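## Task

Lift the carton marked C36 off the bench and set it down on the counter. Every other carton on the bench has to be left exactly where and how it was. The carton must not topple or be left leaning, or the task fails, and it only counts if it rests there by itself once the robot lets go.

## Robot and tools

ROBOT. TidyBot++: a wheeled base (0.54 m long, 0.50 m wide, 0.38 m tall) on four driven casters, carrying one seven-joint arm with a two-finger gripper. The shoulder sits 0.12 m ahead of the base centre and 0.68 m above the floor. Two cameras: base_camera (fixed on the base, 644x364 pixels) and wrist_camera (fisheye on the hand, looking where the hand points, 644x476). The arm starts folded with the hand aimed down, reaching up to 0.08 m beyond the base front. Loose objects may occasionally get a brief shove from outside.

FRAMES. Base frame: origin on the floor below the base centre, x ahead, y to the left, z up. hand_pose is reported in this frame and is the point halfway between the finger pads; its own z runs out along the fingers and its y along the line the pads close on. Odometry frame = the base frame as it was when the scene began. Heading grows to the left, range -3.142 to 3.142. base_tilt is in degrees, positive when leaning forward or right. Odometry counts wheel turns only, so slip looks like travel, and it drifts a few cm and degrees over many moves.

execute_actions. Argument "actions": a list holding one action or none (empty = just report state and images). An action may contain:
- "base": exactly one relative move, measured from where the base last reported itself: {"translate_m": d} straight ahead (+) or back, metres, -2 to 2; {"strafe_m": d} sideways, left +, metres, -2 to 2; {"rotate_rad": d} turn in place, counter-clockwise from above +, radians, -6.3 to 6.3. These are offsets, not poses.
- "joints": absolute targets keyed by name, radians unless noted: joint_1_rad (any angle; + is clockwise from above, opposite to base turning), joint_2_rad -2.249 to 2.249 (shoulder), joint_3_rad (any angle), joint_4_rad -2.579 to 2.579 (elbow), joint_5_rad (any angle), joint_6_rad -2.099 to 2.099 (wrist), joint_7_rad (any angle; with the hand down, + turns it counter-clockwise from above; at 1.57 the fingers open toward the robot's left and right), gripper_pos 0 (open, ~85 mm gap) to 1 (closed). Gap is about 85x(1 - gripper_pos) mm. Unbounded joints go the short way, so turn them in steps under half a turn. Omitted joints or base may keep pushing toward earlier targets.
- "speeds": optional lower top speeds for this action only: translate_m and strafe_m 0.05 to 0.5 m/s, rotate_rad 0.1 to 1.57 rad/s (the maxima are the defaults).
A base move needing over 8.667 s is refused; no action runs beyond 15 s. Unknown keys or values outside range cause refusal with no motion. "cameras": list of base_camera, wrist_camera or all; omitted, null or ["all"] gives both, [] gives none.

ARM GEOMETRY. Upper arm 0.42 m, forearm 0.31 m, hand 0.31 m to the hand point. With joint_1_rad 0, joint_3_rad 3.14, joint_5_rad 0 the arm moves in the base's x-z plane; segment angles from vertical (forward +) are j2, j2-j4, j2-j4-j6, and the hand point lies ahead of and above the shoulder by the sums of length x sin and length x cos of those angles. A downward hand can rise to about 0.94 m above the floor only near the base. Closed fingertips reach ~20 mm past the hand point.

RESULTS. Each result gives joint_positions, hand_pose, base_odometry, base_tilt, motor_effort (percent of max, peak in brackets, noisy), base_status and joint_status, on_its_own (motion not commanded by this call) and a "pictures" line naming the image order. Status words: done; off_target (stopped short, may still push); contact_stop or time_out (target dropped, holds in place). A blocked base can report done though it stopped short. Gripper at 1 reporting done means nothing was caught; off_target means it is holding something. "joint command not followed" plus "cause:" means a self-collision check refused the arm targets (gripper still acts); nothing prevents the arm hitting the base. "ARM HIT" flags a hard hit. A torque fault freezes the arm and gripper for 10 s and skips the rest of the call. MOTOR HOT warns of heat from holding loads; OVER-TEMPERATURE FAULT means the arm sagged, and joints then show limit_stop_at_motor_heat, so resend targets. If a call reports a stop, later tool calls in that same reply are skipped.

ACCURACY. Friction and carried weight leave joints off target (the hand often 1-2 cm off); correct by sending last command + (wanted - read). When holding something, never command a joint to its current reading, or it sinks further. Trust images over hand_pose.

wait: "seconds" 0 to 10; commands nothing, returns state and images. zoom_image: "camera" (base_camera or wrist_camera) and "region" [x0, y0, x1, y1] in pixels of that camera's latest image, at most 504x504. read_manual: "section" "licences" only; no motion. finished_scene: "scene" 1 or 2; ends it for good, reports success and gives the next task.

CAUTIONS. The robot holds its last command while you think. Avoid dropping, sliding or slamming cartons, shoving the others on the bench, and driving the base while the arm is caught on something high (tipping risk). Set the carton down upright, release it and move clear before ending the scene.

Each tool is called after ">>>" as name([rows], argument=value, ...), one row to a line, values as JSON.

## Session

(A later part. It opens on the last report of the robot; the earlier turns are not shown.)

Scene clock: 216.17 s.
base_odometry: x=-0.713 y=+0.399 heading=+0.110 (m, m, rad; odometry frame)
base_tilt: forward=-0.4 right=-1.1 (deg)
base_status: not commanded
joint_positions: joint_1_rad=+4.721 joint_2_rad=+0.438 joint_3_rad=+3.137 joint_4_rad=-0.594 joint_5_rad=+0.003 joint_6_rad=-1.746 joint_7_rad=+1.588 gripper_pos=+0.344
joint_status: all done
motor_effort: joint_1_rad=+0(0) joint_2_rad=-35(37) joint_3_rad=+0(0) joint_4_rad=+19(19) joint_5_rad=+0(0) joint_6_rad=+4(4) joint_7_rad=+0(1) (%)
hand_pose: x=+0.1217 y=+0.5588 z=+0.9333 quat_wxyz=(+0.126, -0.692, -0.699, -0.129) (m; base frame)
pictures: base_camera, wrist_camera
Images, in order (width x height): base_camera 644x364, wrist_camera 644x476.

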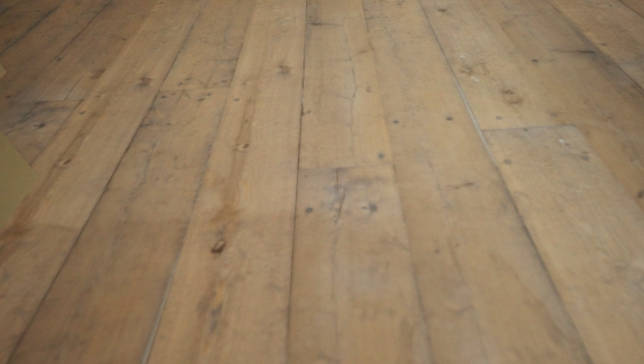

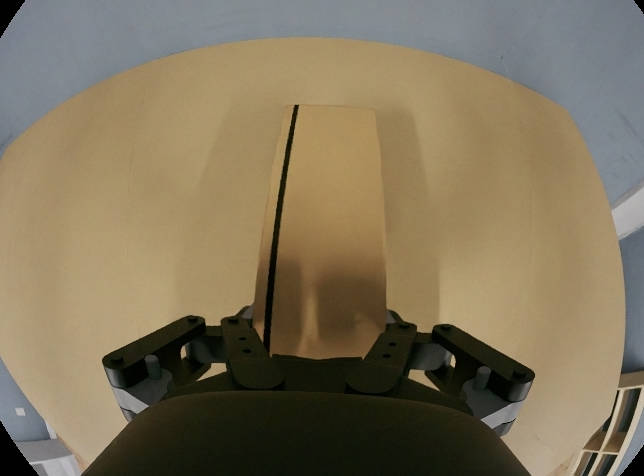

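>>> execute_actions([
  {"joints":{"joint_2_rad":0.375,"joint_4_rad":-0.79,"joint_6_rad":-1.575}},
])

Scene clock: 220.70 s.
base_odometry: x=-0.713 y=+0.399 heading=+0.110 (m, m, rad; odometry frame)
base_tilt: forward=-0.4 right=-1.1 (deg)
base_status: not commanded
joint_positions: joint_1_rad=+4.721 joint_2_rad=+0.364 joint_3_rad=+3.137 joint_4_rad=-0.742 joint_5_rad=+0.003 joint_6_rad=-1.604 joint_7_rad=+1.588 gripper_pos=+0.344
joint_status: joint_4_rad off_target (ended at -0.742, target -0.790); the others done
motor_effort: joint_1_rad=-2(1) joint_2_rad=-28(35) joint_3_rad=-1(1) joint_4_rad=+16(19) joint_5_rad=-1(1) joint_6_rad=+4(5) joint_7_rad=+0(0) (%)
hand_pose: x=+0.1215 y=+0.5609 z=+0.9330 quat_wxyz=(+0.149, -0.687, -0.695, -0.153) (m; base frame)
pictures: base_camera, wrist_camera
Images, in order (width x height): base_camera 644x364, wrist_camera 644x476.

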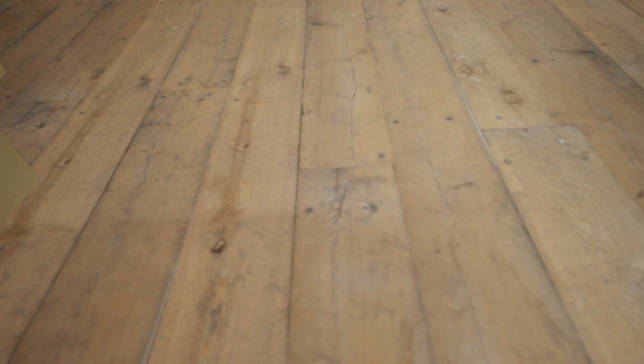

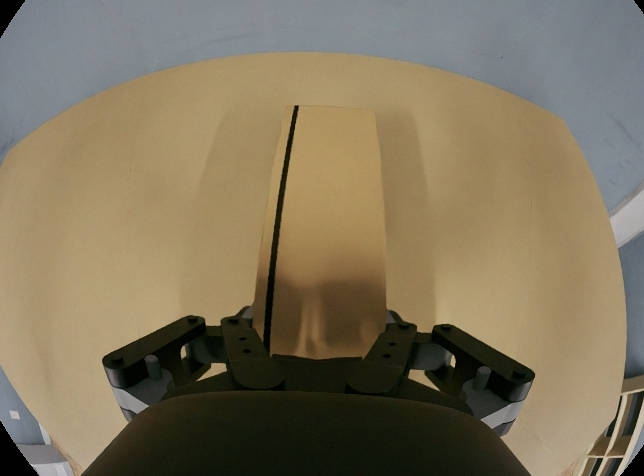

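>>> execute_actions([
  {"joints":{"gripper_pos":0,"joint_2_rad":0.37,"joint_4_rad":-0.75,"joint_6_rad":-1.62}},
], cameras=["wrist_camera"])

>>> execute_actions([
  {"joints":{"joint_2_rad":0.13,"joint_4_rad":-0.55,"joint_6_rad":-1.9}},
], cameras=["wrist_camera"])

Scene clock: 226.17 s.
base_odometry: x=-0.713 y=+0.399 heading=+0.110 (m, m, rad; odometry frame)
base_tilt: forward=-0.4 right=-1.1 (deg)
base_status: not commanded
joint_positions: joint_1_rad=+4.721 joint_2_rad=+0.364 joint_3_rad=+3.137 joint_4_rad=-0.740 joint_5_rad=+0.003 joint_6_rad=-1.604 joint_7_rad=+1.588 gripper_pos=+0.000
joint_status: all done
motor_effort: joint_1_rad=+0(1) joint_2_rad=-33(34) joint_3_rad=+0(1) joint_4_rad=+19(19) joint_5_rad=+0(1) joint_6_rad=+4(5) joint_7_rad=+1(0) (%)
hand_pose: x=+0.1215 y=+0.5611 z=+0.9337 quat_wxyz=(+0.150, -0.687, -0.695, -0.154) (m; base frame)
pictures: wrist_camera
Images, in order (width x height): wrist_camera 644x476.

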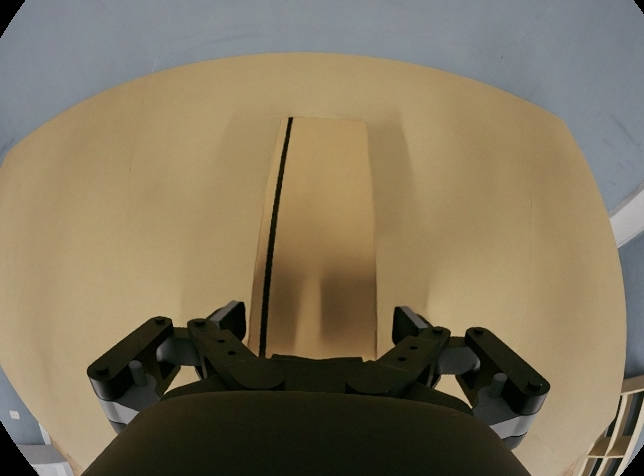

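Scene clock: 227.73 s.
base_odometry: x=-0.713 y=+0.399 heading=+0.110 (m, m, rad; odometry frame)
base_tilt: forward=-0.3 right=-1.1 (deg)
base_status: not commanded
joint_positions: joint_1_rad=+4.721 joint_2_rad=+0.120 joint_3_rad=+3.137 joint_4_rad=-0.562 joint_5_rad=+0.003 joint_6_rad=-1.874 joint_7_rad=+1.588 gripper_pos=+0.000
joint_status: all done
motor_effort: joint_1_rad=+0(1) joint_2_rad=-20(37) joint_3_rad=+0(0) joint_4_rad=+15(22) joint_5_rad=+0(0) joint_6_rad=+5(5) joint_7_rad=+0(1) (%)
hand_pose: x=+0.1205 y=+0.4204 z=+1.0841 quat_wxyz=(+0.201, -0.673, -0.681, -0.207) (m; base frame)
pictures: wrist_camera
Images, in order (width x height): wrist_camera 644x476.

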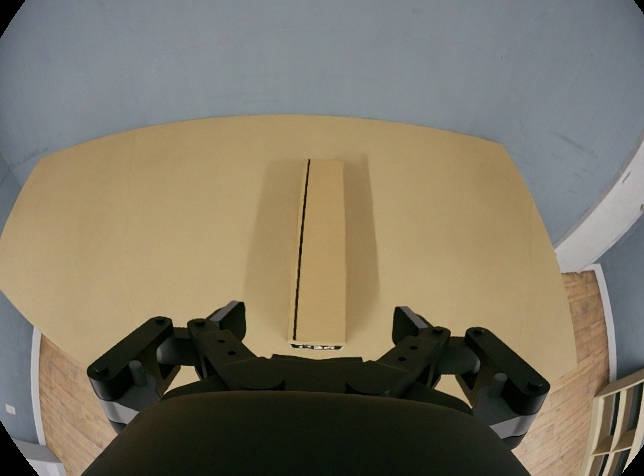

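Placed fully on the counter.

>>> finished_scene(scene=1)

The scene is finished: the task was done.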